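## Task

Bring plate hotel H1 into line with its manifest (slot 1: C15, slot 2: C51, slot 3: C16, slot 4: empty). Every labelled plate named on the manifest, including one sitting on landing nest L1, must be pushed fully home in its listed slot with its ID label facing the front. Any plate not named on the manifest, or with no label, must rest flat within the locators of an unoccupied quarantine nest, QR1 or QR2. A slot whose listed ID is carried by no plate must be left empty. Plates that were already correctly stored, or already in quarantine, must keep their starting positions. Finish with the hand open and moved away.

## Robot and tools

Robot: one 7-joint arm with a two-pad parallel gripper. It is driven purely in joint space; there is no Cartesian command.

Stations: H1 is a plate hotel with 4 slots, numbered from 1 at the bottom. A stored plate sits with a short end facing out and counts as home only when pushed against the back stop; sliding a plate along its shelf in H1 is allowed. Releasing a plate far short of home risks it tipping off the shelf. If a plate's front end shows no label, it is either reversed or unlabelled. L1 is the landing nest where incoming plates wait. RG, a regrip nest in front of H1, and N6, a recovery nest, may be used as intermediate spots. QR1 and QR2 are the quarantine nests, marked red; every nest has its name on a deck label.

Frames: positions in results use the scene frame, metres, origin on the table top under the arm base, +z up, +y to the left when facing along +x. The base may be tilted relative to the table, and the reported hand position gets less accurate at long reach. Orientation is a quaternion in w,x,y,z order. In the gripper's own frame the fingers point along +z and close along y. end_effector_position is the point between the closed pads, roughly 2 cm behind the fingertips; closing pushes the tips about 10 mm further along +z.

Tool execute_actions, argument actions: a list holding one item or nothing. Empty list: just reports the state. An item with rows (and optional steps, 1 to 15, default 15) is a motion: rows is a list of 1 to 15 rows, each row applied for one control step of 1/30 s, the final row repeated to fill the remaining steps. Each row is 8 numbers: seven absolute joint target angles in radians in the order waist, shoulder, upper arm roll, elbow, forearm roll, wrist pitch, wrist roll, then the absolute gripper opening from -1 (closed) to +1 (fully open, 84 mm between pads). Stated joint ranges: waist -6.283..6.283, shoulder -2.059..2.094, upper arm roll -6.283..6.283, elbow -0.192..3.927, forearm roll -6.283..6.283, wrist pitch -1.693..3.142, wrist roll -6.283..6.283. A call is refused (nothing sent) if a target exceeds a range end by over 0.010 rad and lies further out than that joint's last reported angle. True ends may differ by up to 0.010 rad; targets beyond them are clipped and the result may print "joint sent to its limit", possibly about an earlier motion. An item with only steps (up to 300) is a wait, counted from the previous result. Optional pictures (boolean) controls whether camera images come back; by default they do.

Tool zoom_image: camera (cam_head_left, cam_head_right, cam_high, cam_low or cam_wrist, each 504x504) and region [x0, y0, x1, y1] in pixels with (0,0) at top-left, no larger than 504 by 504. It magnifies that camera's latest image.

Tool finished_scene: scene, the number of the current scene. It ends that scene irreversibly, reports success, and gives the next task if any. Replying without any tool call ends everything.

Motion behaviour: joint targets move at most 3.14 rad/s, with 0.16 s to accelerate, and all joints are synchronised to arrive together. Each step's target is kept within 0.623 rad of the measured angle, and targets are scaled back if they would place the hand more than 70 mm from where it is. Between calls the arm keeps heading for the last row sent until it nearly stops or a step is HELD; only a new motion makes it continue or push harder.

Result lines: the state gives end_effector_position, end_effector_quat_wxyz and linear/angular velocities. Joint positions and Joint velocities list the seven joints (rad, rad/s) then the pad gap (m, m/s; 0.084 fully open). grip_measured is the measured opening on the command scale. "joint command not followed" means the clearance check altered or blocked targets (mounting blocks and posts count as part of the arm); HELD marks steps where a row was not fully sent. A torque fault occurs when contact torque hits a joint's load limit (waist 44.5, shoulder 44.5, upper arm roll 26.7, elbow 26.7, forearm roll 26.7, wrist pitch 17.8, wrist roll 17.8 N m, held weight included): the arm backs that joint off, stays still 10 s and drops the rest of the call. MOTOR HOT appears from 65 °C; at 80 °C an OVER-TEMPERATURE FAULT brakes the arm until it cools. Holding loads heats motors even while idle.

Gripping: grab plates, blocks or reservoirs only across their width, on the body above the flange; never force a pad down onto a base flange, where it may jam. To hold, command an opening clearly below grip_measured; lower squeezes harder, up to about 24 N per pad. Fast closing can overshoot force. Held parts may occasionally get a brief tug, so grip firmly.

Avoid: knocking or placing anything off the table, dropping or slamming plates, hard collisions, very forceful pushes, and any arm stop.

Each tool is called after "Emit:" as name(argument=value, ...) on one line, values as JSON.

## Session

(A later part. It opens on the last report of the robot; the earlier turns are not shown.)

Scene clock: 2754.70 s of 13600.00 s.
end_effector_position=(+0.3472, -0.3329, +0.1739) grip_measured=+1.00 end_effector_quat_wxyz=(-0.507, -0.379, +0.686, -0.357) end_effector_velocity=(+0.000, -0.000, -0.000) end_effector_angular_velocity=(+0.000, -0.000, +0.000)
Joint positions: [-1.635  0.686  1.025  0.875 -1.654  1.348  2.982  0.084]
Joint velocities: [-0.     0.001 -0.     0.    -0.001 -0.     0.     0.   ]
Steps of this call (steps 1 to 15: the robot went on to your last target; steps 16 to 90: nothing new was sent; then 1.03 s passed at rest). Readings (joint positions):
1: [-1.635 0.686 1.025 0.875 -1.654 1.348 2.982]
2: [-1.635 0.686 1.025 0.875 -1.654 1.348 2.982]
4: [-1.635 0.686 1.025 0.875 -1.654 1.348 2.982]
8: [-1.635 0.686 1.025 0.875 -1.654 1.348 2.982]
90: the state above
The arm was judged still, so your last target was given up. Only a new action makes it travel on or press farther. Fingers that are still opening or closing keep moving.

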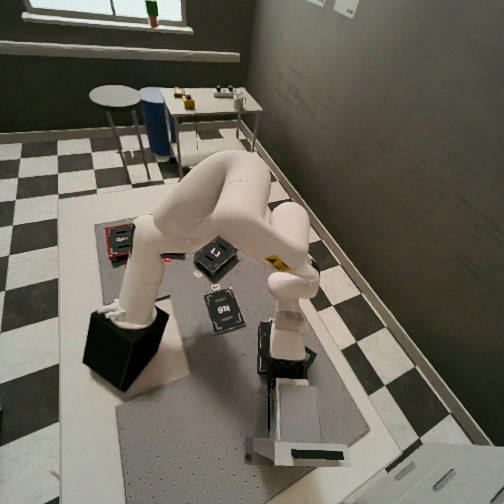

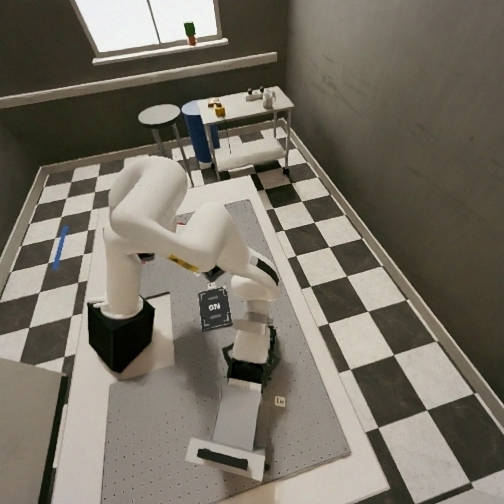

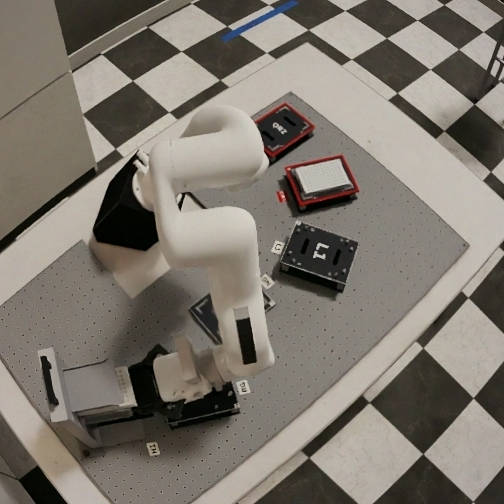

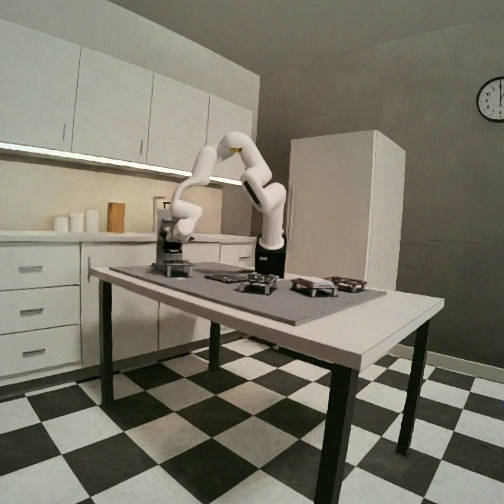

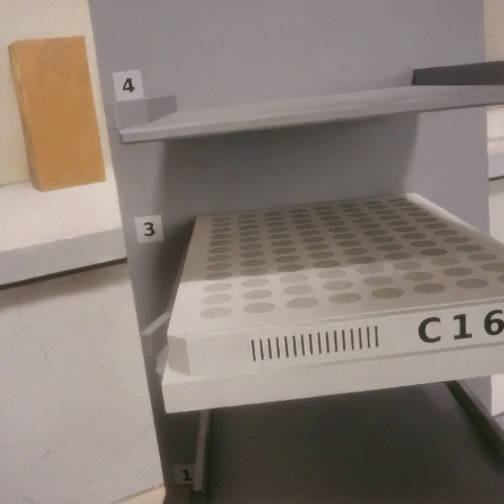

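Emit:
execute_actions(actions=[{"rows":[[-1.6416,0.6863,1.0287,0.8748,-1.6542,1.3475,2.9924,0.9],[-1.6478,0.6862,1.0324,0.8735,-1.6543,1.3426,2.9898,0.9],[-1.6540,0.6860,1.0360,0.8722,-1.6543,1.3378,2.9871,0.9],[-1.6602,0.6858,1.0396,0.8709,-1.6544,1.3329,2.9845,0.9],[-1.6664,0.6857,1.0433,0.8696,-1.6544,1.3281,2.9819,0.9],[-1.6725,0.6856,1.0469,0.8683,-1.6544,1.3233,2.9793,0.9],[-1.6787,0.6855,1.0505,0.8670,-1.6545,1.3184,2.9767,0.9],[-1.6849,0.6854,1.0541,0.8657,-1.6545,1.3136,2.9740,0.9],[-1.6911,0.6854,1.0578,0.8645,-1.6546,1.3087,2.9714,0.9],[-1.6973,0.6854,1.0614,0.8632,-1.6546,1.3039,2.9688,0.9]],"steps":15}], pictures=false)

Emit:
execute_actions(actions=[{"steps":8}], pictures=false)

Scene clock: 2767.90 s of 13600.00 s.
end_effector_position=(+0.3475, -0.3331, +0.1739) grip_measured=+1.00 end_effector_quat_wxyz=(-0.490, -0.383, +0.702, -0.348) end_effector_velocity=(+0.001, +0.001, +0.001) end_effector_angular_velocity=(+0.006, -0.074, -0.023)
Joint positions: [-1.695  0.684  1.061  0.863 -1.653  1.302  2.965  0.084]
Joint velocities: [-0.043 -0.003  0.029 -0.006  0.01  -0.032  0.043  0.   ]
Steps of this call (steps 1 to 90: nothing new was sent; then 9.70 s passed at rest; steps 91 to 105: all 15 steps of this action). Readings (joint positions):
91: [-1.636 0.686 1.025 0.875 -1.654 1.348 2.982]
92: [-1.637 0.686 1.026 0.874 -1.654 1.347 2.981]
94: [-1.643 0.686 1.030 0.873 -1.654 1.342 2.979]
98: [-1.664 0.686 1.042 0.869 -1.655 1.325 2.971]
105: the state above

Scene clock: 2768.17 s of 13600.00 s.
end_effector_position=(+0.3474, -0.3332, +0.1738) grip_measured=+1.00 end_effector_quat_wxyz=(-0.489, -0.382, +0.703, -0.349) end_effector_velocity=(-0.001, +0.000, -0.000) end_effector_angular_velocity=(-0.003, -0.000, -0.000)
Joint positions: [-1.697  0.685  1.062  0.862 -1.654  1.301  2.968  0.084]
Joint velocities: [ 0.001  0.002 -0.001 -0.001 -0.002  0.004  0.005  0.   ]
Steps of this call (steps 1 to 8: the robot went on to your last target). Readings (joint positions):
1: [-1.696 0.684 1.061 0.863 -1.653 1.301 2.966]
2: [-1.697 0.684 1.062 0.863 -1.653 1.301 2.967]
4: [-1.697 0.684 1.062 0.862 -1.653 1.301 2.967]
8: the state above

Emit:
execute_actions(actions=[{"rows":[[-1.6999,0.6853,1.0629,0.8627,-1.6546,1.3023,2.9637,0.85],[-1.7025,0.6852,1.0645,0.8621,-1.6546,1.3007,2.9586,0.8],[-1.7051,0.6851,1.0660,0.8616,-1.6546,1.2992,2.9535,0.8],[-1.7077,0.6850,1.0675,0.8610,-1.6546,1.2976,2.9484,0.8],[-1.7103,0.6849,1.0691,0.8605,-1.6546,1.2960,2.9434,0.8],[-1.7128,0.6847,1.0706,0.8599,-1.6546,1.2944,2.9383,0.8],[-1.7154,0.6846,1.0721,0.8594,-1.6546,1.2928,2.9332,0.8],[-1.7180,0.6845,1.0736,0.8588,-1.6546,1.2913,2.9281,0.8],[-1.7206,0.6844,1.0752,0.8583,-1.6546,1.2897,2.9230,0.8],[-1.7232,0.6843,1.0767,0.8577,-1.6546,1.2881,2.9179,0.8]],"steps":15}], pictures=false)

Emit:
execute_actions(actions=[{"steps":8}], pictures=false)

Scene clock: 2785.37 s of 13600.00 s.
end_effector_position=(+0.3474, -0.3334, +0.1736) grip_measured=+1.00 end_effector_quat_wxyz=(-0.488, -0.397, +0.701, -0.335) end_effector_velocity=(+0.001, -0.000, -0.000) end_effector_angular_velocity=(+0.027, +0.018, +0.012)
Joint positions: [-1.722  0.685  1.076  0.858 -1.654  1.281  2.922  0.084]
Joint velocities: [-0.016 -0.002  0.008 -0.003 -0.002 -0.019 -0.038  0.   ]
Steps of this call (steps 1 to 15: the robot went on to your last target; steps 16 to 90: nothing new was sent; then 13.70 s passed at rest; steps 91 to 105: all 15 steps of this action). Readings (joint positions):
91: [-1.697 0.685 1.062 0.862 -1.655 1.301 2.968]
92: [-1.698 0.685 1.062 0.862 -1.655 1.301 2.967]
94: [-1.700 0.685 1.063 0.862 -1.655 1.299 2.962]
98: [-1.709 0.685 1.068 0.860 -1.654 1.292 2.947]
105: the state above

Scene clock: 2785.63 s of 13600.00 s.
end_effector_position=(+0.3475, -0.3334, +0.1736) grip_measured=+1.00 end_effector_quat_wxyz=(-0.488, -0.398, +0.701, -0.335) end_effector_velocity=(+0.001, +0.000, +0.000) end_effector_angular_velocity=(-0.000, +0.000, +0.002)
Joint positions: [-1.723  0.685  1.076  0.858 -1.654  1.28   2.92   0.084]
Joint velocities: [-0.001 -0.001  0.001 -0.001 -0.001 -0.001 -0.     0.   ]
Steps of this call (steps 1 to 8: the robot went on to your last target). Readings (joint positions):
1: [-1.722 0.685 1.076 0.858 -1.654 1.281 2.921]
2: [-1.723 0.685 1.076 0.858 -1.654 1.280 2.920]
4: [-1.723 0.685 1.076 0.858 -1.654 1.280 2.920]
8: the state above

Emit:
execute_actions(actions=[{"rows":[[-1.7209,0.6850,1.0752,0.8584,-1.6546,1.2880,2.9179,0.9],[-1.7186,0.6856,1.0737,0.8591,-1.6546,1.2879,2.9179,0.9],[-1.7162,0.6863,1.0722,0.8598,-1.6546,1.2878,2.9150,0.9],[-1.7150,0.6866,1.0714,0.8601,-1.6546,1.2878,2.9120,0.9],[-1.7140,0.6869,1.0707,0.8605,-1.6546,1.2878,2.9090,0.9],[-1.7140,0.6869,1.0707,0.8605,-1.6546,1.2878,2.9060,0.9],[-1.7140,0.6869,1.0707,0.8605,-1.6546,1.2878,2.9030,0.9]],"steps":15}])

Emit:
zoom_image(camera="cam_high", region=[100, 340, 200, 440])

Scene clock: 2795.30 s of 13600.00 s.
end_effector_position=(+0.3480, -0.3332, +0.1728) grip_measured=+1.00 end_effector_quat_wxyz=(-0.491, -0.403, +0.697, -0.331) end_effector_velocity=(-0.002, -0.001, -0.000) end_effector_angular_velocity=(+0.002, +0.006, -0.003)
Joint positions: [-1.714  0.686  1.071  0.861 -1.653  1.284  2.907  0.084]
Joint velocities: [ 0.001  0.003 -0.004  0.001  0.     0.001 -0.005  0.   ]
Steps of this call (steps 1 to 15: the robot went on to your last target; steps 16 to 90: nothing new was sent; then 6.17 s passed at rest; steps 91 to 105: all 15 steps of this action). Readings (joint positions):
91: [-1.723 0.684 1.077 0.857 -1.654 1.280 2.919]
92: [-1.723 0.684 1.076 0.857 -1.654 1.280 2.919]
94: [-1.721 0.685 1.075 0.858 -1.654 1.281 2.918]
98: [-1.716 0.685 1.072 0.860 -1.654 1.283 2.912]
105: the state above

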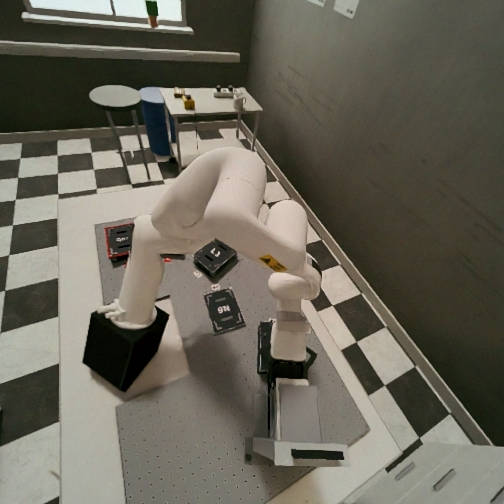

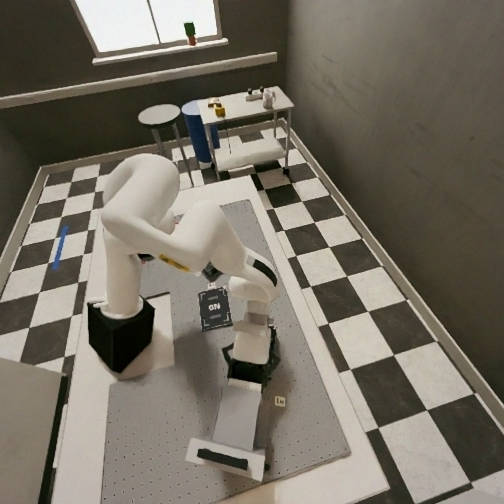

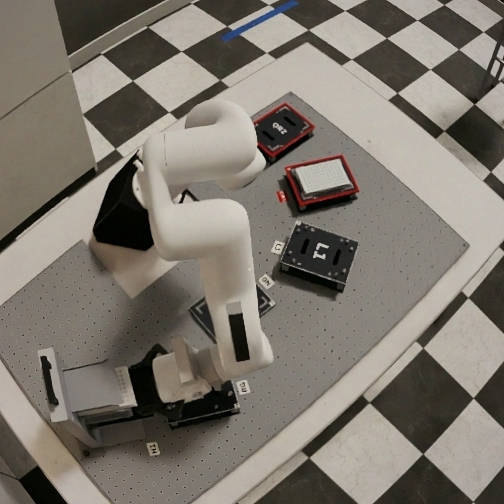

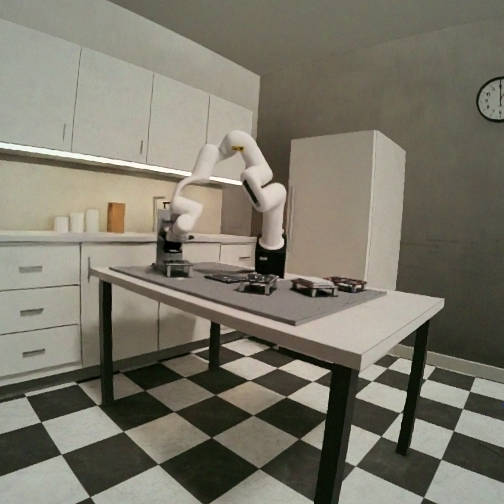

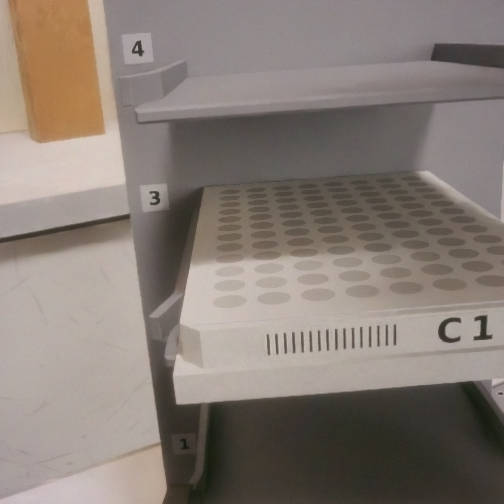

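Region (100, 340, 200, 440) of cam_high's 504x504 image, scaled by 5.040, with more detail than that image has.

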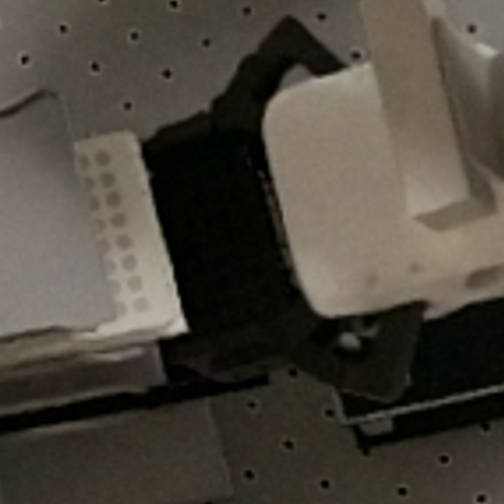

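Emit:
execute_actions(actions=[{"rows":[[-1.7135,0.6870,1.0704,0.8606,-1.6546,1.2878,2.9000,0.9],[-1.7130,0.6872,1.0701,0.8608,-1.6546,1.2878,2.8970,0.9],[-1.7125,0.6873,1.0698,0.8609,-1.6546,1.2878,2.8940,0.9],[-1.7120,0.6874,1.0694,0.8611,-1.6546,1.2877,2.8910,0.9],[-1.7115,0.6876,1.0691,0.8612,-1.6546,1.2877,2.8880,0.9],[-1.7110,0.6877,1.0688,0.8614,-1.6546,1.2877,2.8850,0.9],[-1.7110,0.6877,1.0688,0.8614,-1.6546,1.2877,2.8820,0.9]],"steps":15}], pictures=false)

Scene clock: 2802.43 s of 13600.00 s.
end_effector_position=(+0.3479, -0.3331, +0.1719) grip_measured=+1.00 end_effector_quat_wxyz=(-0.495, -0.410, +0.693, -0.326) end_effector_velocity=(+0.000, -0.000, +0.000) end_effector_angular_velocity=(+0.001, +0.003, +0.002)
Joint positions: [-1.711  0.688  1.069  0.862 -1.654  1.284  2.888  0.084]
Joint velocities: [ 0.    -0.001 -0.    -0.    -0.001  0.    -0.003  0.   ]
Steps of this call (steps 1 to 15: the robot went on to your last target; steps 16 to 90: nothing new was sent; then 3.63 s passed at rest; steps 91 to 105: all 15 steps of this action). Readings (joint positions):
91: [-1.714 0.687 1.071 0.861 -1.654 1.284 2.906]
92: [-1.714 0.687 1.071 0.861 -1.654 1.284 2.906]
94: [-1.713 0.687 1.070 0.861 -1.654 1.284 2.903]
98: [-1.712 0.687 1.069 0.861 -1.654 1.284 2.893]
105: the state above

Emit:
execute_actions(actions=[{"rows":[[-1.7173,0.6880,1.0724,0.8604,-1.6546,1.2829,2.8782,0.9],[-1.7235,0.6883,1.0760,0.8593,-1.6546,1.2782,2.8744,0.9],[-1.7298,0.6886,1.0795,0.8583,-1.6546,1.2734,2.8705,0.9],[-1.7361,0.6890,1.0831,0.8572,-1.6545,1.2687,2.8667,0.9],[-1.7424,0.6894,1.0867,0.8562,-1.6545,1.2639,2.8629,0.9],[-1.7486,0.6898,1.0903,0.8552,-1.6545,1.2591,2.8591,0.9],[-1.7549,0.6902,1.0939,0.8542,-1.6544,1.2544,2.8553,0.9],[-1.7612,0.6906,1.0974,0.8532,-1.6544,1.2496,2.8514,0.9],[-1.7674,0.6910,1.1010,0.8522,-1.6543,1.2449,2.8476,0.9],[-1.7737,0.6915,1.1046,0.8512,-1.6543,1.2401,2.8438,0.9]],"steps":15}], pictures=false)

Emit:
execute_actions(actions=[{"steps":8}], pictures=false)

Scene clock: 2811.70 s of 13600.00 s.
end_effector_position=(+0.3479, -0.3336, +0.1717) grip_measured=+1.00 end_effector_quat_wxyz=(-0.480, -0.420, +0.704, -0.313) end_effector_velocity=(+0.000, +0.001, -0.000) end_effector_angular_velocity=(+0.033, -0.006, +0.004)
Joint positions: [-1.771  0.691  1.102  0.852 -1.654  1.24   2.851  0.084]
Joint velocities: [-0.038  0.002  0.023 -0.008  0.001 -0.028 -0.027  0.   ]
Steps of this call (steps 1 to 15: the robot went on to your last target; steps 16 to 90: nothing new was sent; then 5.77 s passed at rest; steps 91 to 105: all 15 steps of this action). Readings (joint positions):
91: [-1.711 0.688 1.069 0.861 -1.655 1.284 2.887]
92: [-1.712 0.688 1.070 0.861 -1.655 1.283 2.886]
94: [-1.719 0.688 1.073 0.860 -1.654 1.279 2.882]
98: [-1.740 0.689 1.085 0.857 -1.654 1.263 2.870]
105: the state above

Scene clock: 2811.97 s of 13600.00 s.
end_effector_position=(+0.3480, -0.3336, +0.1717) grip_measured=+1.00 end_effector_quat_wxyz=(-0.479, -0.421, +0.704, -0.313) end_effector_velocity=(+0.001, +0.000, -0.000) end_effector_angular_velocity=(+0.002, -0.002, +0.001)
Joint positions: [-1.774  0.692  1.104  0.851 -1.654  1.238  2.85   0.084]
Joint velocities: [-0.002  0.     0.002 -0.    -0.    -0.002 -0.     0.   ]
Steps of this call (steps 1 to 8: the robot went on to your last target). Readings (joint positions):
1: [-1.772 0.691 1.103 0.851 -1.654 1.239 2.851]
2: [-1.772 0.691 1.103 0.851 -1.654 1.239 2.850]
4: [-1.773 0.692 1.104 0.851 -1.654 1.238 2.850]
8: the state above

Emit:
execute_actions(actions=[{"rows":[[-1.7740,0.6914,1.1048,0.8511,-1.6543,1.2401,2.8405,0.9],[-1.7743,0.6913,1.1050,0.8510,-1.6543,1.2401,2.8372,0.9],[-1.7746,0.6913,1.1052,0.8510,-1.6543,1.2401,2.8339,0.9],[-1.7749,0.6912,1.1054,0.8509,-1.6543,1.2401,2.8306,0.9],[-1.7752,0.6911,1.1056,0.8508,-1.6543,1.2402,2.8273,0.9],[-1.7755,0.6910,1.1058,0.8507,-1.6543,1.2402,2.8240,0.9],[-1.7758,0.6910,1.1060,0.8506,-1.6543,1.2402,2.8207,0.9],[-1.7761,0.6909,1.1061,0.8505,-1.6543,1.2402,2.8180,0.9]],"steps":15}], pictures=false)

Scene clock: 2820.90 s of 13600.00 s.
end_effector_position=(+0.3483, -0.3334, +0.1716) grip_measured=+1.00 end_effector_quat_wxyz=(-0.481, -0.429, +0.701, -0.307) end_effector_velocity=(+0.000, +0.000, -0.000) end_effector_angular_velocity=(+0.003, +0.003, +0.003)
Joint positions: [-1.776  0.691  1.106  0.851 -1.654  1.235  2.828  0.084]
Joint velocities: [-0.001 -0.001  0.001 -0.001 -0.    -0.002 -0.004  0.   ]
Steps of this call (steps 1 to 15: the robot went on to your last target; steps 16 to 90: nothing new was sent; then 5.43 s passed at rest; steps 91 to 105: all 15 steps of this action). Readings (joint positions):
91: [-1.774 0.692 1.105 0.851 -1.654 1.238 2.849]
92: [-1.774 0.691 1.105 0.851 -1.654 1.238 2.849]
94: [-1.774 0.692 1.105 0.851 -1.654 1.238 2.846]
98: [-1.775 0.692 1.105 0.851 -1.654 1.237 2.836]
105: the state above

Emit:
execute_actions(actions=[{"rows":[[-1.7814,0.6914,1.1091,0.8498,-1.6542,1.2363,2.8148,0.9],[-1.7867,0.6920,1.1121,0.8491,-1.6542,1.2324,2.8116,0.9],[-1.7920,0.6925,1.1150,0.8484,-1.6541,1.2285,2.8083,0.9],[-1.7973,0.6931,1.1180,0.8477,-1.6541,1.2246,2.8051,0.9],[-1.8025,0.6936,1.1210,0.8469,-1.6540,1.2206,2.8019,0.9],[-1.8078,0.6942,1.1240,0.8462,-1.6539,1.2167,2.7987,0.9],[-1.8131,0.6947,1.1269,0.8455,-1.6539,1.2128,2.7954,0.9],[-1.8184,0.6953,1.1299,0.8448,-1.6538,1.2089,2.7922,0.9]],"steps":15}], pictures=false)

Emit:
execute_actions(actions=[{"steps":6}], pictures=false)

Scene clock: 2830.20 s of 13600.00 s.
end_effector_position=(+0.3485, -0.3337, +0.1716) grip_measured=+1.00 end_effector_quat_wxyz=(-0.469, -0.435, +0.708, -0.299) end_effector_velocity=(+0.000, -0.000, +0.000) end_effector_angular_velocity=(+0.011, -0.003, +0.003)
Joint positions: [-1.817  0.695  1.129  0.845 -1.653  1.205  2.803  0.084]
Joint velocities: [-0.013  0.001  0.007 -0.002 -0.001 -0.011 -0.01   0.   ]
Steps of this call (steps 1 to 15: the robot went on to your last target; steps 16 to 90: nothing new was sent; then 5.80 s passed at rest; steps 91 to 105: all 15 steps of this action). Readings (joint positions):
91: [-1.776 0.691 1.106 0.850 -1.654 1.235 2.828]
92: [-1.777 0.691 1.107 0.850 -1.654 1.234 2.827]
94: [-1.783 0.692 1.110 0.850 -1.654 1.230 2.824]
98: [-1.800 0.694 1.120 0.847 -1.654 1.217 2.813]
105: the state above

Scene clock: 2830.40 s of 13600.00 s.
end_effector_position=(+0.3486, -0.3337, +0.1716) grip_measured=+1.00 end_effector_quat_wxyz=(-0.469, -0.435, +0.708, -0.299) end_effector_velocity=(+0.001, +0.001, -0.000) end_effector_angular_velocity=(+0.002, -0.002, -0.000)
Joint positions: [-1.818  0.696  1.129  0.844 -1.653  1.204  2.803  0.084]
Joint velocities: [-0.002  0.     0.002  0.     0.002 -0.002 -0.     0.   ]
Steps of this call (steps 1 to 6: the robot went on to your last target). Readings (joint positions):
1: [-1.818 0.695 1.129 0.844 -1.653 1.204 2.803]
2: [-1.818 0.695 1.129 0.844 -1.653 1.204 2.803]
4: [-1.818 0.696 1.129 0.844 -1.653 1.204 2.803]
6: the state above

Emit:
execute_actions(actions=[{"rows":[[-1.8181,0.6954,1.1297,0.8449,-1.6538,1.2089,2.7892,0.9],[-1.8178,0.6955,1.1295,0.8450,-1.6538,1.2089,2.7862,0.9],[-1.8175,0.6955,1.1293,0.8451,-1.6538,1.2089,2.7832,0.9],[-1.8172,0.6956,1.1291,0.8451,-1.6538,1.2089,2.7802,0.9],[-1.8169,0.6957,1.1289,0.8452,-1.6538,1.2089,2.7772,0.9],[-1.8166,0.6957,1.1287,0.8453,-1.6538,1.2088,2.7742,0.9],[-1.8164,0.6958,1.1286,0.8453,-1.6538,1.2088,2.7720,0.9]],"steps":15}], pictures=false)

Scene clock: 2836.10 s of 13600.00 s.
end_effector_position=(+0.3489, -0.3334, +0.1715) grip_measured=+1.00 end_effector_quat_wxyz=(-0.472, -0.442, +0.704, -0.294) end_effector_velocity=(-0.000, -0.000, +0.000) end_effector_angular_velocity=(+0.001, +0.006, +0.001)
Joint positions: [-1.817  0.695  1.129  0.845 -1.652  1.205  2.784  0.084]
Joint velocities: [ 0.001  0.    -0.001  0.001  0.001  0.002 -0.006  0.   ]
Steps of this call (steps 1 to 15: the robot went on to your last target; steps 16 to 90: nothing new was sent; then 2.20 s passed at rest; steps 91 to 105: all 15 steps of this action). Readings (joint positions):
91: [-1.818 0.695 1.130 0.845 -1.653 1.204 2.803]
92: [-1.818 0.695 1.130 0.845 -1.653 1.204 2.802]
94: [-1.818 0.695 1.130 0.845 -1.653 1.204 2.799]
98: [-1.817 0.696 1.129 0.845 -1.652 1.204 2.790]
105: the state above

Emit:
execute_actions(actions=[{"rows":[[-1.8166,0.6957,1.1287,0.8453,-1.6538,1.2088,2.7690,0.9],[-1.8168,0.6957,1.1288,0.8452,-1.6538,1.2088,2.7660,0.9],[-1.8170,0.6956,1.1290,0.8452,-1.6538,1.2089,2.7630,0.9],[-1.8172,0.6956,1.1291,0.8451,-1.6538,1.2089,2.7600,0.9],[-1.8174,0.6955,1.1292,0.8451,-1.6538,1.2089,2.7570,0.9],[-1.8176,0.6955,1.1294,0.8450,-1.6538,1.2089,2.7540,0.9],[-1.8178,0.6955,1.1295,0.8450,-1.6538,1.2089,2.7510,0.9],[-1.8180,0.6954,1.1296,0.8449,-1.6538,1.2089,2.7480,0.9],[-1.8182,0.6954,1.1298,0.8449,-1.6538,1.2089,2.7450,0.9]],"steps":15}], pictures=false)

Emit:
execute_actions(actions=[{"steps":6}], pictures=false)

Scene clock: 2845.67 s of 13600.00 s.
end_effector_position=(+0.3489, -0.3339, +0.1728) grip_measured=+1.00 end_effector_quat_wxyz=(-0.477, -0.452, +0.696, -0.288) end_effector_velocity=(-0.000, -0.000, +0.000) end_effector_angular_velocity=(+0.007, +0.029, +0.010)
Joint positions: [-1.818  0.694  1.131  0.845 -1.652  1.207  2.752  0.084]
Joint velocities: [ 0.002  0.004  0.001  0.002 -0.001  0.011 -0.03   0.   ]
Steps of this call (steps 1 to 15: the robot went on to your last target; steps 16 to 90: nothing new was sent; then 6.07 s passed at rest; steps 91 to 105: all 15 steps of this action). Readings (joint positions):
91: [-1.816 0.696 1.129 0.845 -1.652 1.205 2.783]
92: [-1.816 0.696 1.129 0.845 -1.652 1.205 2.782]
94: [-1.817 0.696 1.129 0.845 -1.652 1.204 2.779]
98: [-1.817 0.696 1.129 0.845 -1.652 1.203 2.771]
105: the state above

Scene clock: 2845.87 s of 13600.00 s.
end_effector_position=(+0.3488, -0.3339, +0.1728) grip_measured=+1.00 end_effector_quat_wxyz=(-0.478, -0.453, +0.696, -0.287) end_effector_velocity=(-0.000, -0.000, -0.000) end_effector_angular_velocity=(+0.001, +0.003, +0.001)
Joint positions: [-1.818  0.695  1.131  0.845 -1.652  1.208  2.75   0.084]
Joint velocities: [ 0.001  0.003 -0.     0.    -0.002  0.002 -0.002  0.   ]
Steps of this call (steps 1 to 6: the robot went on to your last target). Readings (joint positions):
1: [-1.818 0.694 1.131 0.845 -1.652 1.208 2.751]
2: [-1.818 0.694 1.131 0.845 -1.652 1.208 2.751]
4: [-1.818 0.695 1.131 0.845 -1.652 1.208 2.750]
6: the state above

Emit:
execute_actions(actions=[{"rows":[[-1.8190,0.6952,1.1303,0.8447,-1.6538,1.2089,2.7435,0.85],[-1.8198,0.6950,1.1308,0.8445,-1.6538,1.2090,2.7420,0.85],[-1.8206,0.6949,1.1313,0.8443,-1.6538,1.2090,2.7405,0.85],[-1.8214,0.6947,1.1318,0.8441,-1.6538,1.2090,2.7390,0.85],[-1.8222,0.6945,1.1323,0.8439,-1.6538,1.2091,2.7375,0.85],[-1.8230,0.6943,1.1328,0.8437,-1.6538,1.2091,2.7360,0.85]],"steps":15}])

Scene clock: 2852.20 s of 13600.00 s.
end_effector_position=(+0.3484, -0.3345, +0.1735) grip_measured=+1.00 end_effector_quat_wxyz=(-0.479, -0.455, +0.694, -0.285) end_effector_velocity=(-0.000, -0.003, +0.003) end_effector_angular_velocity=(-0.006, +0.032, +0.018)
Joint positions: [-1.823  0.694  1.133  0.844 -1.654  1.206  2.74   0.084]
Joint velocities: [ 0.001 -0.001 -0.    -0.001 -0.013  0.015 -0.024  0.   ]
Steps of this call (steps 1 to 15: the robot went on to your last target; steps 16 to 90: nothing new was sent; then 2.83 s passed at rest; steps 91 to 105: all 15 steps of this action). Readings (joint positions):
91: [-1.818 0.695 1.130 0.845 -1.653 1.208 2.749]
92: [-1.818 0.695 1.130 0.845 -1.653 1.208 2.749]
94: [-1.819 0.695 1.130 0.845 -1.653 1.208 2.748]
98: [-1.821 0.695 1.132 0.844 -1.653 1.206 2.744]
105: the state above

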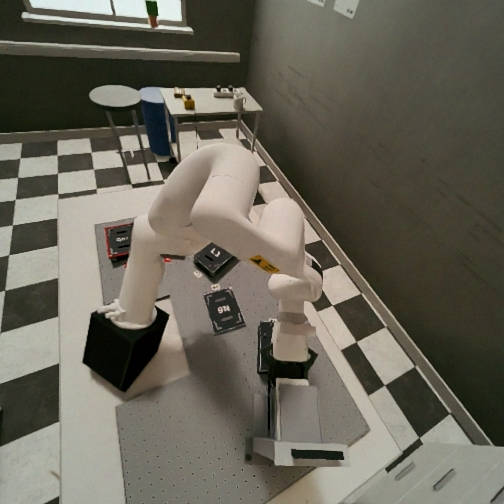

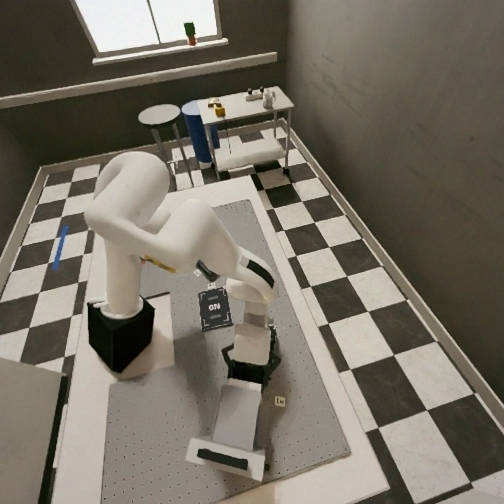

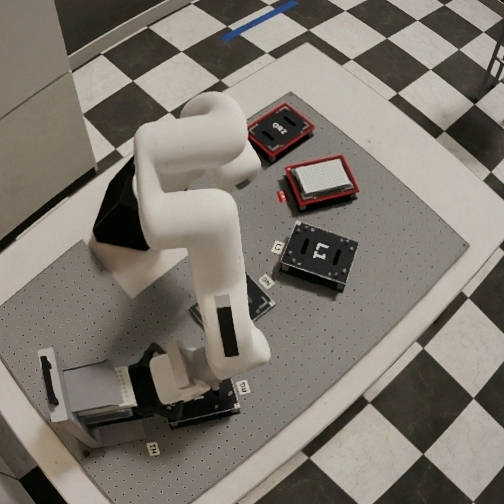

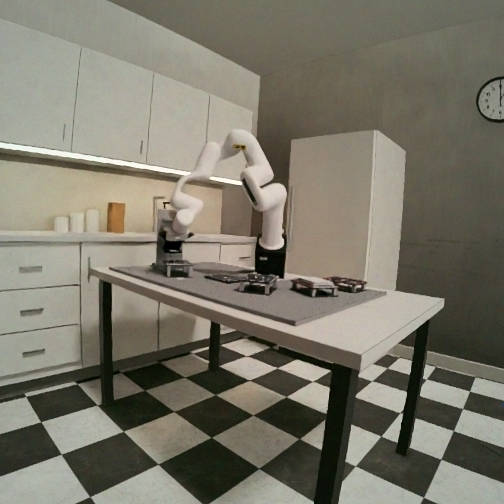

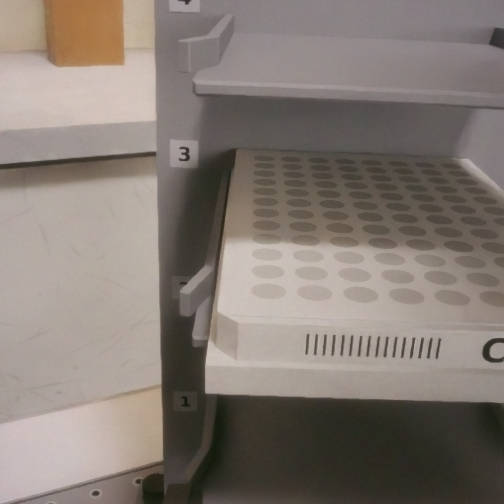

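Emit:
execute_actions(actions=[{"steps":2}], pictures=false)

Scene clock: 2855.57 s of 13600.00 s.
end_effector_position=(+0.3480, -0.3347, +0.1740) grip_measured=+0.99 end_effector_quat_wxyz=(-0.480, -0.456, +0.693, -0.284) end_effector_velocity=(+0.000, +0.000, +0.000) end_effector_angular_velocity=(-0.000, +0.000, +0.000)
Joint positions: [-1.823  0.694  1.133  0.844 -1.654  1.209  2.736  0.083]
Joint velocities: [ 0.    -0.001  0.001 -0.     0.001  0.     0.    -0.   ]
Steps of this call (steps 1 to 15: the robot went on to your last target; steps 16 to 90: nothing new was sent; then 0.37 s passed at rest). Readings (joint positions):
1: [-1.823 0.694 1.133 0.844 -1.654 1.207 2.740]
2: [-1.823 0.694 1.133 0.844 -1.654 1.207 2.739]
4: [-1.823 0.694 1.133 0.844 -1.654 1.207 2.738]
8: [-1.824 0.692 1.132 0.845 -1.656 1.210 2.736]
90: the state above
The arm was judged still, so your last target was given up. Only a new action makes it travel on or press farther. Fingers that are still opening or closing keep moving.

Emit:
execute_actions(actions=[{"rows":[[-1.8241,0.6940,1.1335,0.8434,-1.6538,1.2091,2.7406,0.85],[-1.8252,0.6938,1.1342,0.8431,-1.6538,1.2092,2.7452,0.85],[-1.8262,0.6935,1.1348,0.8428,-1.6538,1.2092,2.7499,0.85],[-1.8273,0.6933,1.1355,0.8425,-1.6538,1.2093,2.7545,0.85],[-1.8284,0.6930,1.1362,0.8423,-1.6538,1.2093,2.7591,0.85],[-1.8295,0.6928,1.1369,0.8420,-1.6538,1.2094,2.7638,0.85],[-1.8305,0.6925,1.1375,0.8417,-1.6538,1.2094,2.7684,0.85],[-1.8316,0.6923,1.1382,0.8414,-1.6538,1.2095,2.7730,0.85]],"steps":15}], pictures=false)

Emit:
execute_actions(actions=[{"steps":8}], pictures=false)

Scene clock: 2866.27 s of 13600.00 s.
end_effector_position=(+0.3464, -0.3348, +0.1748) grip_measured=+0.94 end_effector_quat_wxyz=(-0.475, -0.443, +0.702, -0.292) end_effector_velocity=(+0.001, -0.000, +0.001) end_effector_angular_velocity=(-0.009, -0.012, -0.004)
Joint positions: [-1.831  0.694  1.137  0.84  -1.654  1.208  2.771  0.082]
Joint velocities: [-0.002 -0.001  0.003  0.001 -0.     0.002  0.013 -0.   ]
Steps of this call (steps 1 to 90: nothing new was sent; then 7.20 s passed at rest; steps 91 to 105: all 15 steps of this action). Readings (joint positions):
91: [-1.823 0.694 1.133 0.844 -1.654 1.209 2.736]
92: [-1.823 0.694 1.133 0.844 -1.654 1.209 2.737]
94: [-1.824 0.694 1.134 0.843 -1.654 1.209 2.742]
98: [-1.827 0.694 1.136 0.841 -1.654 1.209 2.757]
105: the state above

Scene clock: 2866.53 s of 13600.00 s.
end_effector_position=(+0.3466, -0.3349, +0.1753) grip_measured=+0.94 end_effector_quat_wxyz=(-0.475, -0.442, +0.702, -0.293) end_effector_velocity=(-0.001, +0.001, -0.000) end_effector_angular_velocity=(-0.001, -0.002, -0.001)
Joint positions: [-1.831  0.693  1.137  0.84  -1.653  1.209  2.773  0.082]
Joint velocities: [-0.002 -0.001  0.001 -0.003  0.001 -0.     0.003 -0.   ]
Steps of this call (steps 1 to 8: the robot went on to your last target). Readings (joint positions):
1: [-1.831 0.694 1.137 0.840 -1.654 1.208 2.772]
2: [-1.831 0.694 1.137 0.840 -1.654 1.209 2.772]
4: [-1.831 0.693 1.137 0.840 -1.653 1.209 2.772]
8: the state above

Emit:
execute_actions(actions=[{"rows":[[-1.8300,0.6927,1.1372,0.8418,-1.6538,1.2094,2.7725,0.7],[-1.8290,0.6929,1.1366,0.8421,-1.6538,1.2094,2.7720,0.4],[-1.8290,0.6929,1.1366,0.8421,-1.6538,1.2094,2.7715,0],[-1.8290,0.6929,1.1366,0.8421,-1.6538,1.2094,2.7715,-0.5],[-1.8200,0.6924,1.1315,0.8435,-1.6539,1.2148,2.7755,-1],[-1.8030,0.6916,1.1218,0.8461,-1.6541,1.2251,2.7830,-1],[-1.7800,0.6905,1.1087,0.8497,-1.6543,1.2391,2.7931,-1],[-1.7525,0.6895,1.0930,0.8542,-1.6545,1.2558,2.8051,-1],[-1.7135,0.6902,1.0699,0.8618,-1.6546,1.2794,2.8222,-1],[-1.6745,0.6919,1.0468,0.8700,-1.6546,1.3032,2.8389,-1],[-1.6362,0.6948,1.0234,0.8789,-1.6544,1.3273,2.8550,-1],[-1.5979,0.6988,0.9999,0.8884,-1.6542,1.3515,2.8708,-1],[-1.5548,0.7052,0.9726,0.9004,-1.6537,1.3800,2.8882,-1],[-1.5117,0.7128,0.9453,0.9130,-1.6531,1.4086,2.9050,-1],[-1.4761,0.7210,0.9227,0.9247,-1.6524,1.4338,2.9184,-1]]}], pictures=false)

Emit:
execute_actions(actions=[{"rows":[[-1.4405,0.7299,0.9001,0.9368,-1.6516,1.4590,2.9315,-1],[-1.4063,0.7394,0.8775,0.9498,-1.6505,1.4863,2.9440,-1],[-1.3722,0.7496,0.8549,0.9630,-1.6494,1.5137,2.9558,-1],[-1.3420,0.7600,0.8350,0.9755,-1.6478,1.5392,2.9655,-1],[-1.3180,0.7680,0.8200,0.9850,-1.6455,1.5585,2.9730,-1],[-1.3030,0.7700,0.8116,0.9898,-1.6415,1.5691,2.9772,-1],[-1.2940,0.7635,0.8113,0.9889,-1.6305,1.5691,2.9778,-1],[-1.2807,0.7538,0.8106,0.9880,-1.6145,1.5691,2.9785,-1],[-1.2640,0.7417,0.8092,0.9873,-1.5945,1.5691,2.9792,-1],[-1.2433,0.7272,0.8069,0.9871,-1.5706,1.5691,2.9794,-1],[-1.2219,0.7129,0.8037,0.9873,-1.5467,1.5691,2.9792,-1],[-1.1999,0.6986,0.7998,0.9881,-1.5228,1.5691,2.9786,-1],[-1.1772,0.6845,0.7952,0.9895,-1.4987,1.5691,2.9776,-1],[-1.1538,0.6704,0.7898,0.9914,-1.4749,1.5691,2.9760,-1],[-1.1297,0.6564,0.7837,0.9940,-1.4510,1.5691,2.9740,-1]]}], pictures=false)

Emit:
execute_actions(actions=[{"rows":[[-1.1080,0.6443,0.7776,0.9968,-1.4300,1.5691,2.9718,-1],[-1.0900,0.6344,0.7724,0.9993,-1.4129,1.5691,2.9698,-1],[-1.0775,0.6277,0.7687,1.0012,-1.4011,1.5691,2.9684,-1],[-1.0775,0.6277,0.7687,1.0012,-1.4011,1.5691,2.9684,-1],[-1.0833,0.6239,0.7732,0.9985,-1.4009,1.5691,2.9661,-1],[-1.0950,0.6164,0.7821,0.9930,-1.4005,1.5691,2.9615,-1],[-1.1125,0.6051,0.7955,0.9848,-1.3998,1.5691,2.9547,-1],[-1.1320,0.5925,0.8104,0.9756,-1.3991,1.5691,2.9470,-1],[-1.1530,0.5789,0.8265,0.9658,-1.3983,1.5691,2.9388,-1],[-1.1720,0.5666,0.8411,0.9568,-1.3976,1.5691,2.9313,-1],[-1.1860,0.5576,0.8518,0.9503,-1.3971,1.5691,2.9258,-1],[-1.1940,0.5524,0.8579,0.9465,-1.3968,1.5691,2.9227,-1]],"steps":15}])

Emit:
execute_actions(actions=[{"rows":[[-1.2030,0.5577,0.8606,0.9450,-1.4055,1.5691,2.9239,-1],[-1.2172,0.5659,0.8646,0.9428,-1.4192,1.5691,2.9256,-1],[-1.2360,0.5771,0.8698,0.9401,-1.4378,1.5691,2.9277,-1],[-1.2580,0.5906,0.8754,0.9373,-1.4600,1.5691,2.9300,-1],[-1.2815,0.6055,0.8808,0.9348,-1.4843,1.5691,2.9320,-1],[-1.3044,0.6205,0.8855,0.9329,-1.5088,1.5691,2.9335,-1],[-1.3266,0.6357,0.8895,0.9315,-1.5332,1.5691,2.9346,-1],[-1.3481,0.6509,0.8927,0.9308,-1.5576,1.5691,2.9352,-1],[-1.3690,0.6663,0.8951,0.9305,-1.5820,1.5691,2.9354,-1],[-1.3875,0.6804,0.8967,0.9308,-1.6043,1.5691,2.9351,-1],[-1.4039,0.6933,0.8976,0.9315,-1.6246,1.5691,2.9346,-1],[-1.4198,0.7063,0.8980,0.9326,-1.6450,1.5691,2.9337,-1],[-1.4353,0.7194,0.8978,0.9341,-1.6653,1.5691,2.9326,-1],[-1.4503,0.7325,0.8972,0.9360,-1.6856,1.5691,2.9311,-1],[-1.4648,0.7457,0.8960,0.9383,-1.7060,1.5691,2.9293,-1]]}], pictures=false)

Emit:
execute_actions(actions=[{"rows":[[-1.4782,0.7584,0.8944,0.9409,-1.7253,1.5691,2.9273,-1],[-1.4890,0.7688,0.8928,0.9430,-1.7412,1.5691,2.9256,-1],[-1.4950,0.7745,0.8918,0.9440,-1.7500,1.5691,2.9248,-1],[-1.4968,0.7762,0.8915,0.9443,-1.7528,1.5691,2.9245,-1],[-1.4940,0.7777,0.8894,0.9457,-1.7527,1.5691,2.9256,-1],[-1.4895,0.7801,0.8860,0.9479,-1.7525,1.5691,2.9274,-1],[-1.4845,0.7827,0.8823,0.9503,-1.7524,1.5691,2.9294,-1],[-1.4795,0.7853,0.8786,0.9528,-1.7522,1.5691,2.9313,-1],[-1.4755,0.7874,0.8756,0.9547,-1.7521,1.5691,2.9329,-1],[-1.4735,0.7885,0.8741,0.9557,-1.7520,1.5691,2.9337,-1]],"steps":15}])

Scene clock: 2923.63 s of 13600.00 s.
end_effector_position=(+0.3492, -0.3357, +0.1706) grip_measured=+0.94 end_effector_quat_wxyz=(-0.522, -0.422, +0.668, -0.323) end_effector_velocity=(-0.005, +0.003, -0.042) end_effector_angular_velocity=(-0.652, +0.327, -0.012)
Joint positions: [-1.638  0.695  1.021  0.886 -1.656  1.331  2.855  0.082]
Joint velocities: [ 1.076  0.115 -0.676  0.263  0.011  0.688  0.44  -0.   ]
Steps of this call (steps 1 to 15: the robot went on to your last target; steps 16 to 90: nothing new was sent; then 53.60 s passed at rest; steps 91 to 105: all 15 steps of this action). Readings (joint positions):
91: [-1.832 0.692 1.138 0.841 -1.654 1.210 2.773]
92: [-1.831 0.692 1.138 0.841 -1.654 1.210 2.773]
94: [-1.830 0.692 1.137 0.842 -1.654 1.210 2.772]
98: [-1.814 0.691 1.128 0.845 -1.654 1.220 2.779]
105: the state above

Scene clock: 2924.13 s of 13600.00 s.
end_effector_position=(+0.3636, -0.3009, +0.1596) grip_measured=+0.94 end_effector_quat_wxyz=(+0.601, +0.381, -0.597, +0.371) end_effector_velocity=(+0.109, +0.211, -0.002) end_effector_angular_velocity=(-0.024, +0.014, +0.026)
Joint positions: [-1.218  0.708  0.803  0.988 -1.54   1.567  2.977  0.082]
Joint velocities: [ 0.643 -0.384 -0.112  0.038  0.65   0.026 -0.007  0.   ]
Steps of this call (steps 1 to 15: all 15 steps of this action). Readings (joint positions):
1: [-1.602 0.700 0.998 0.895 -1.656 1.355 2.869]
2: [-1.564 0.706 0.975 0.905 -1.655 1.379 2.884]
4: [-1.489 0.721 0.929 0.926 -1.653 1.430 2.913]
8: [-1.358 0.755 0.847 0.969 -1.645 1.525 2.958]
15: the state above

Scene clock: 2924.63 s of 13600.00 s.
end_effector_position=(+0.3846, -0.2591, +0.1879) grip_measured=+0.94 end_effector_quat_wxyz=(+0.603, +0.378, -0.596, +0.372) end_effector_velocity=(+0.004, +0.001, +0.060) end_effector_angular_velocity=(-0.015, +0.003, +0.007)
Joint positions: [-1.18   0.563  0.844  0.955 -1.398  1.57   2.929  0.082]
Joint velocities: [-0.208 -0.146  0.167 -0.095  0.015 -0.    -0.084 -0.   ]
Steps of this call (steps 1 to 15: all 15 steps of this action). Readings (joint positions):
1: [-1.196 0.695 0.799 0.989 -1.518 1.568 2.977]
2: [-1.174 0.682 0.794 0.991 -1.496 1.568 2.976]
4: [-1.131 0.657 0.785 0.995 -1.453 1.568 2.973]
8: [-1.097 0.625 0.784 0.994 -1.411 1.568 2.965]
15: the state above

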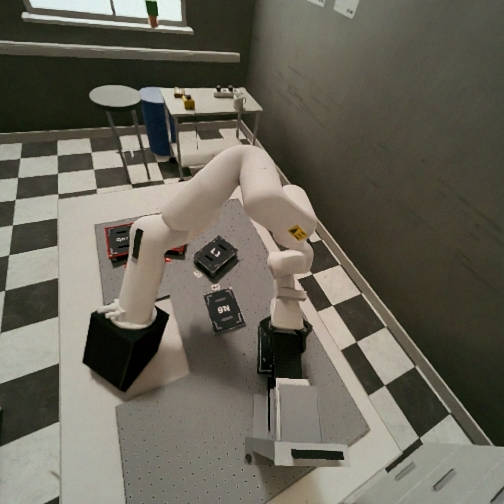

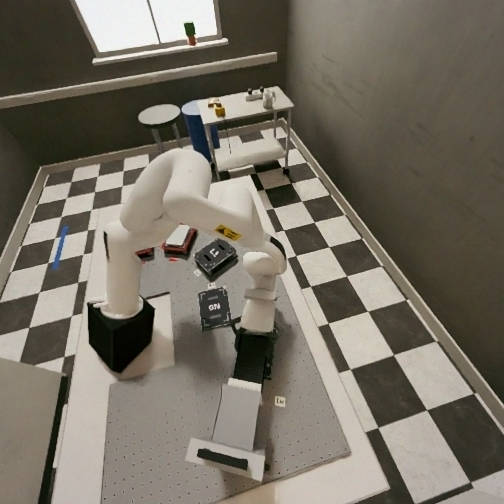

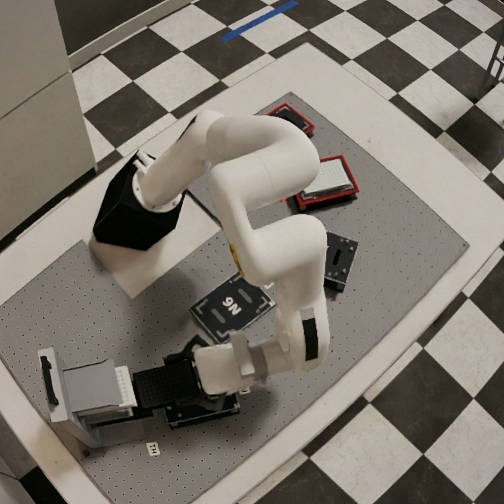

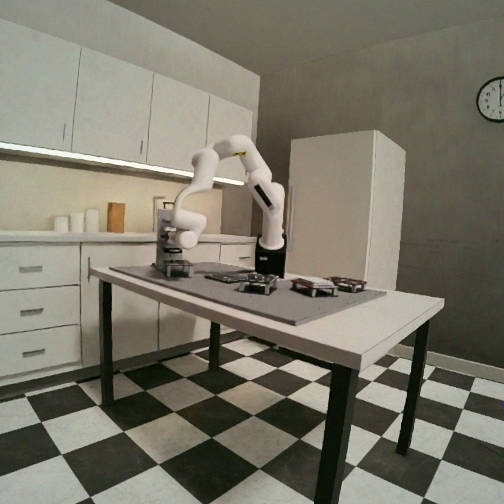

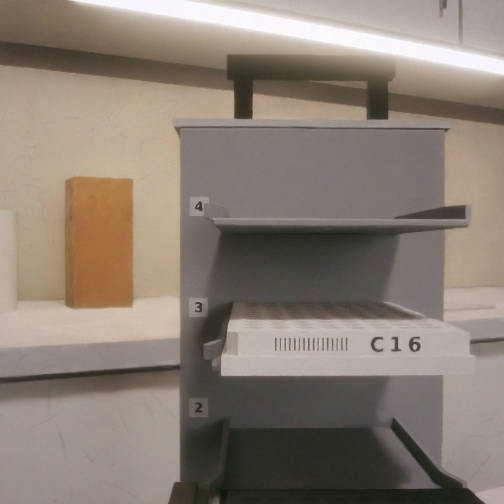

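Scene clock: 2925.13 s of 13600.00 s.
end_effector_position=(+0.3502, -0.3284, +0.1911) grip_measured=+0.94 end_effector_quat_wxyz=(+0.602, +0.380, -0.596, +0.371) end_effector_velocity=(-0.088, -0.189, -0.003) end_effector_angular_velocity=(+0.014, -0.014, +0.015)
Joint positions: [-1.404  0.695  0.894  0.933 -1.625  1.569  2.933  0.082]
Joint velocities: [-0.501  0.401  0.032  0.028 -0.633 -0.001 -0.022  0.   ]
Steps of this call (steps 1 to 15: all 15 steps of this action). Readings (joint positions):
1: [-1.186 0.559 0.848 0.952 -1.398 1.570 2.927]
2: [-1.191 0.558 0.853 0.950 -1.400 1.569 2.926]
4: [-1.205 0.562 0.861 0.946 -1.411 1.569 2.926]
8: [-1.267 0.599 0.877 0.937 -1.472 1.569 2.931]
15: the state above

Scene clock: 2925.63 s of 13600.00 s.
end_effector_position=(+0.3319, -0.3660, +0.1848) grip_measured=+0.94 end_effector_quat_wxyz=(+0.601, +0.381, -0.596, +0.372) end_effector_velocity=(-0.003, -0.007, -0.001) end_effector_angular_velocity=(-0.011, -0.004, -0.007)
Joint positions: [-1.474  0.787  0.876  0.955 -1.751  1.57   2.933  0.082]
Joint velocities: [ 0.011  0.013 -0.023  0.016 -0.007  0.     0.008 -0.   ]
Steps of this call (steps 1 to 15: all 15 steps of this action). Readings (joint positions):
1: [-1.420 0.708 0.895 0.934 -1.646 1.569 2.932]
2: [-1.435 0.721 0.895 0.936 -1.667 1.569 2.931]
4: [-1.463 0.746 0.894 0.939 -1.705 1.569 2.929]
8: [-1.487 0.773 0.886 0.946 -1.743 1.569 2.927]
15: the state above

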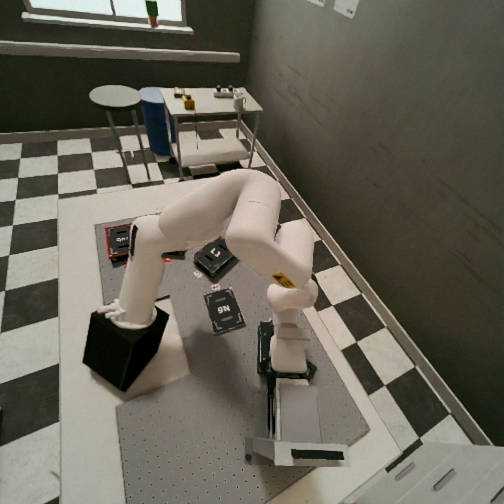

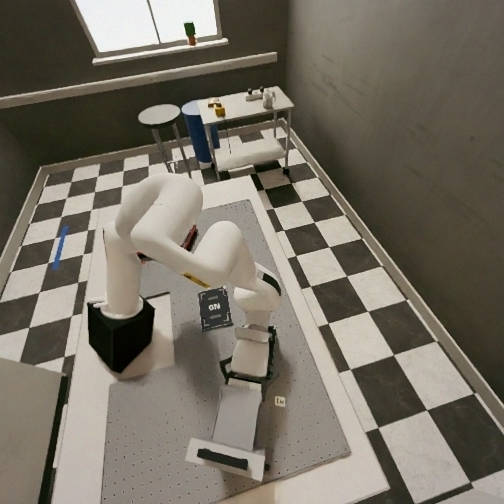

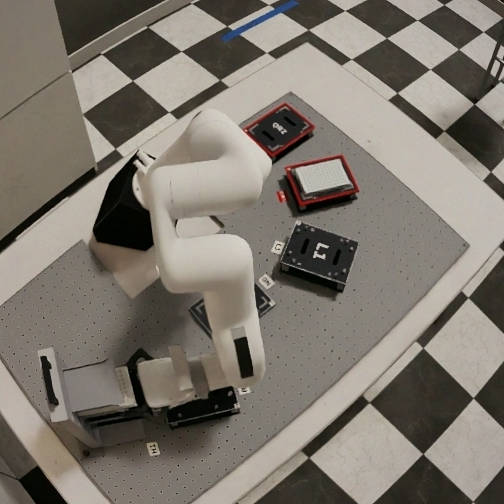

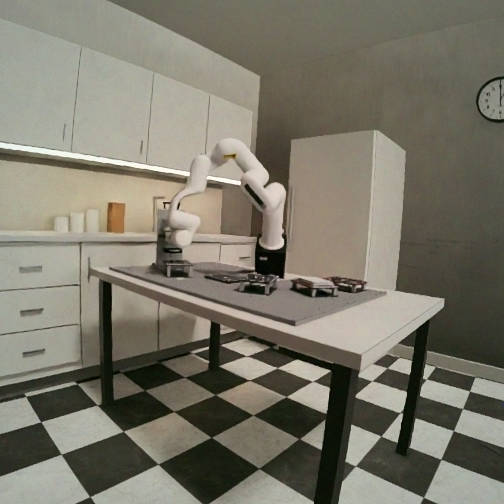

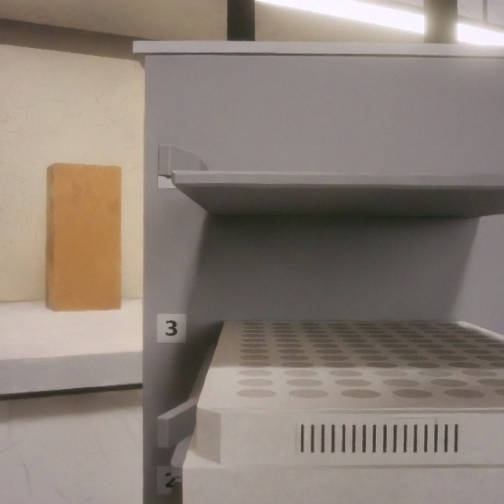

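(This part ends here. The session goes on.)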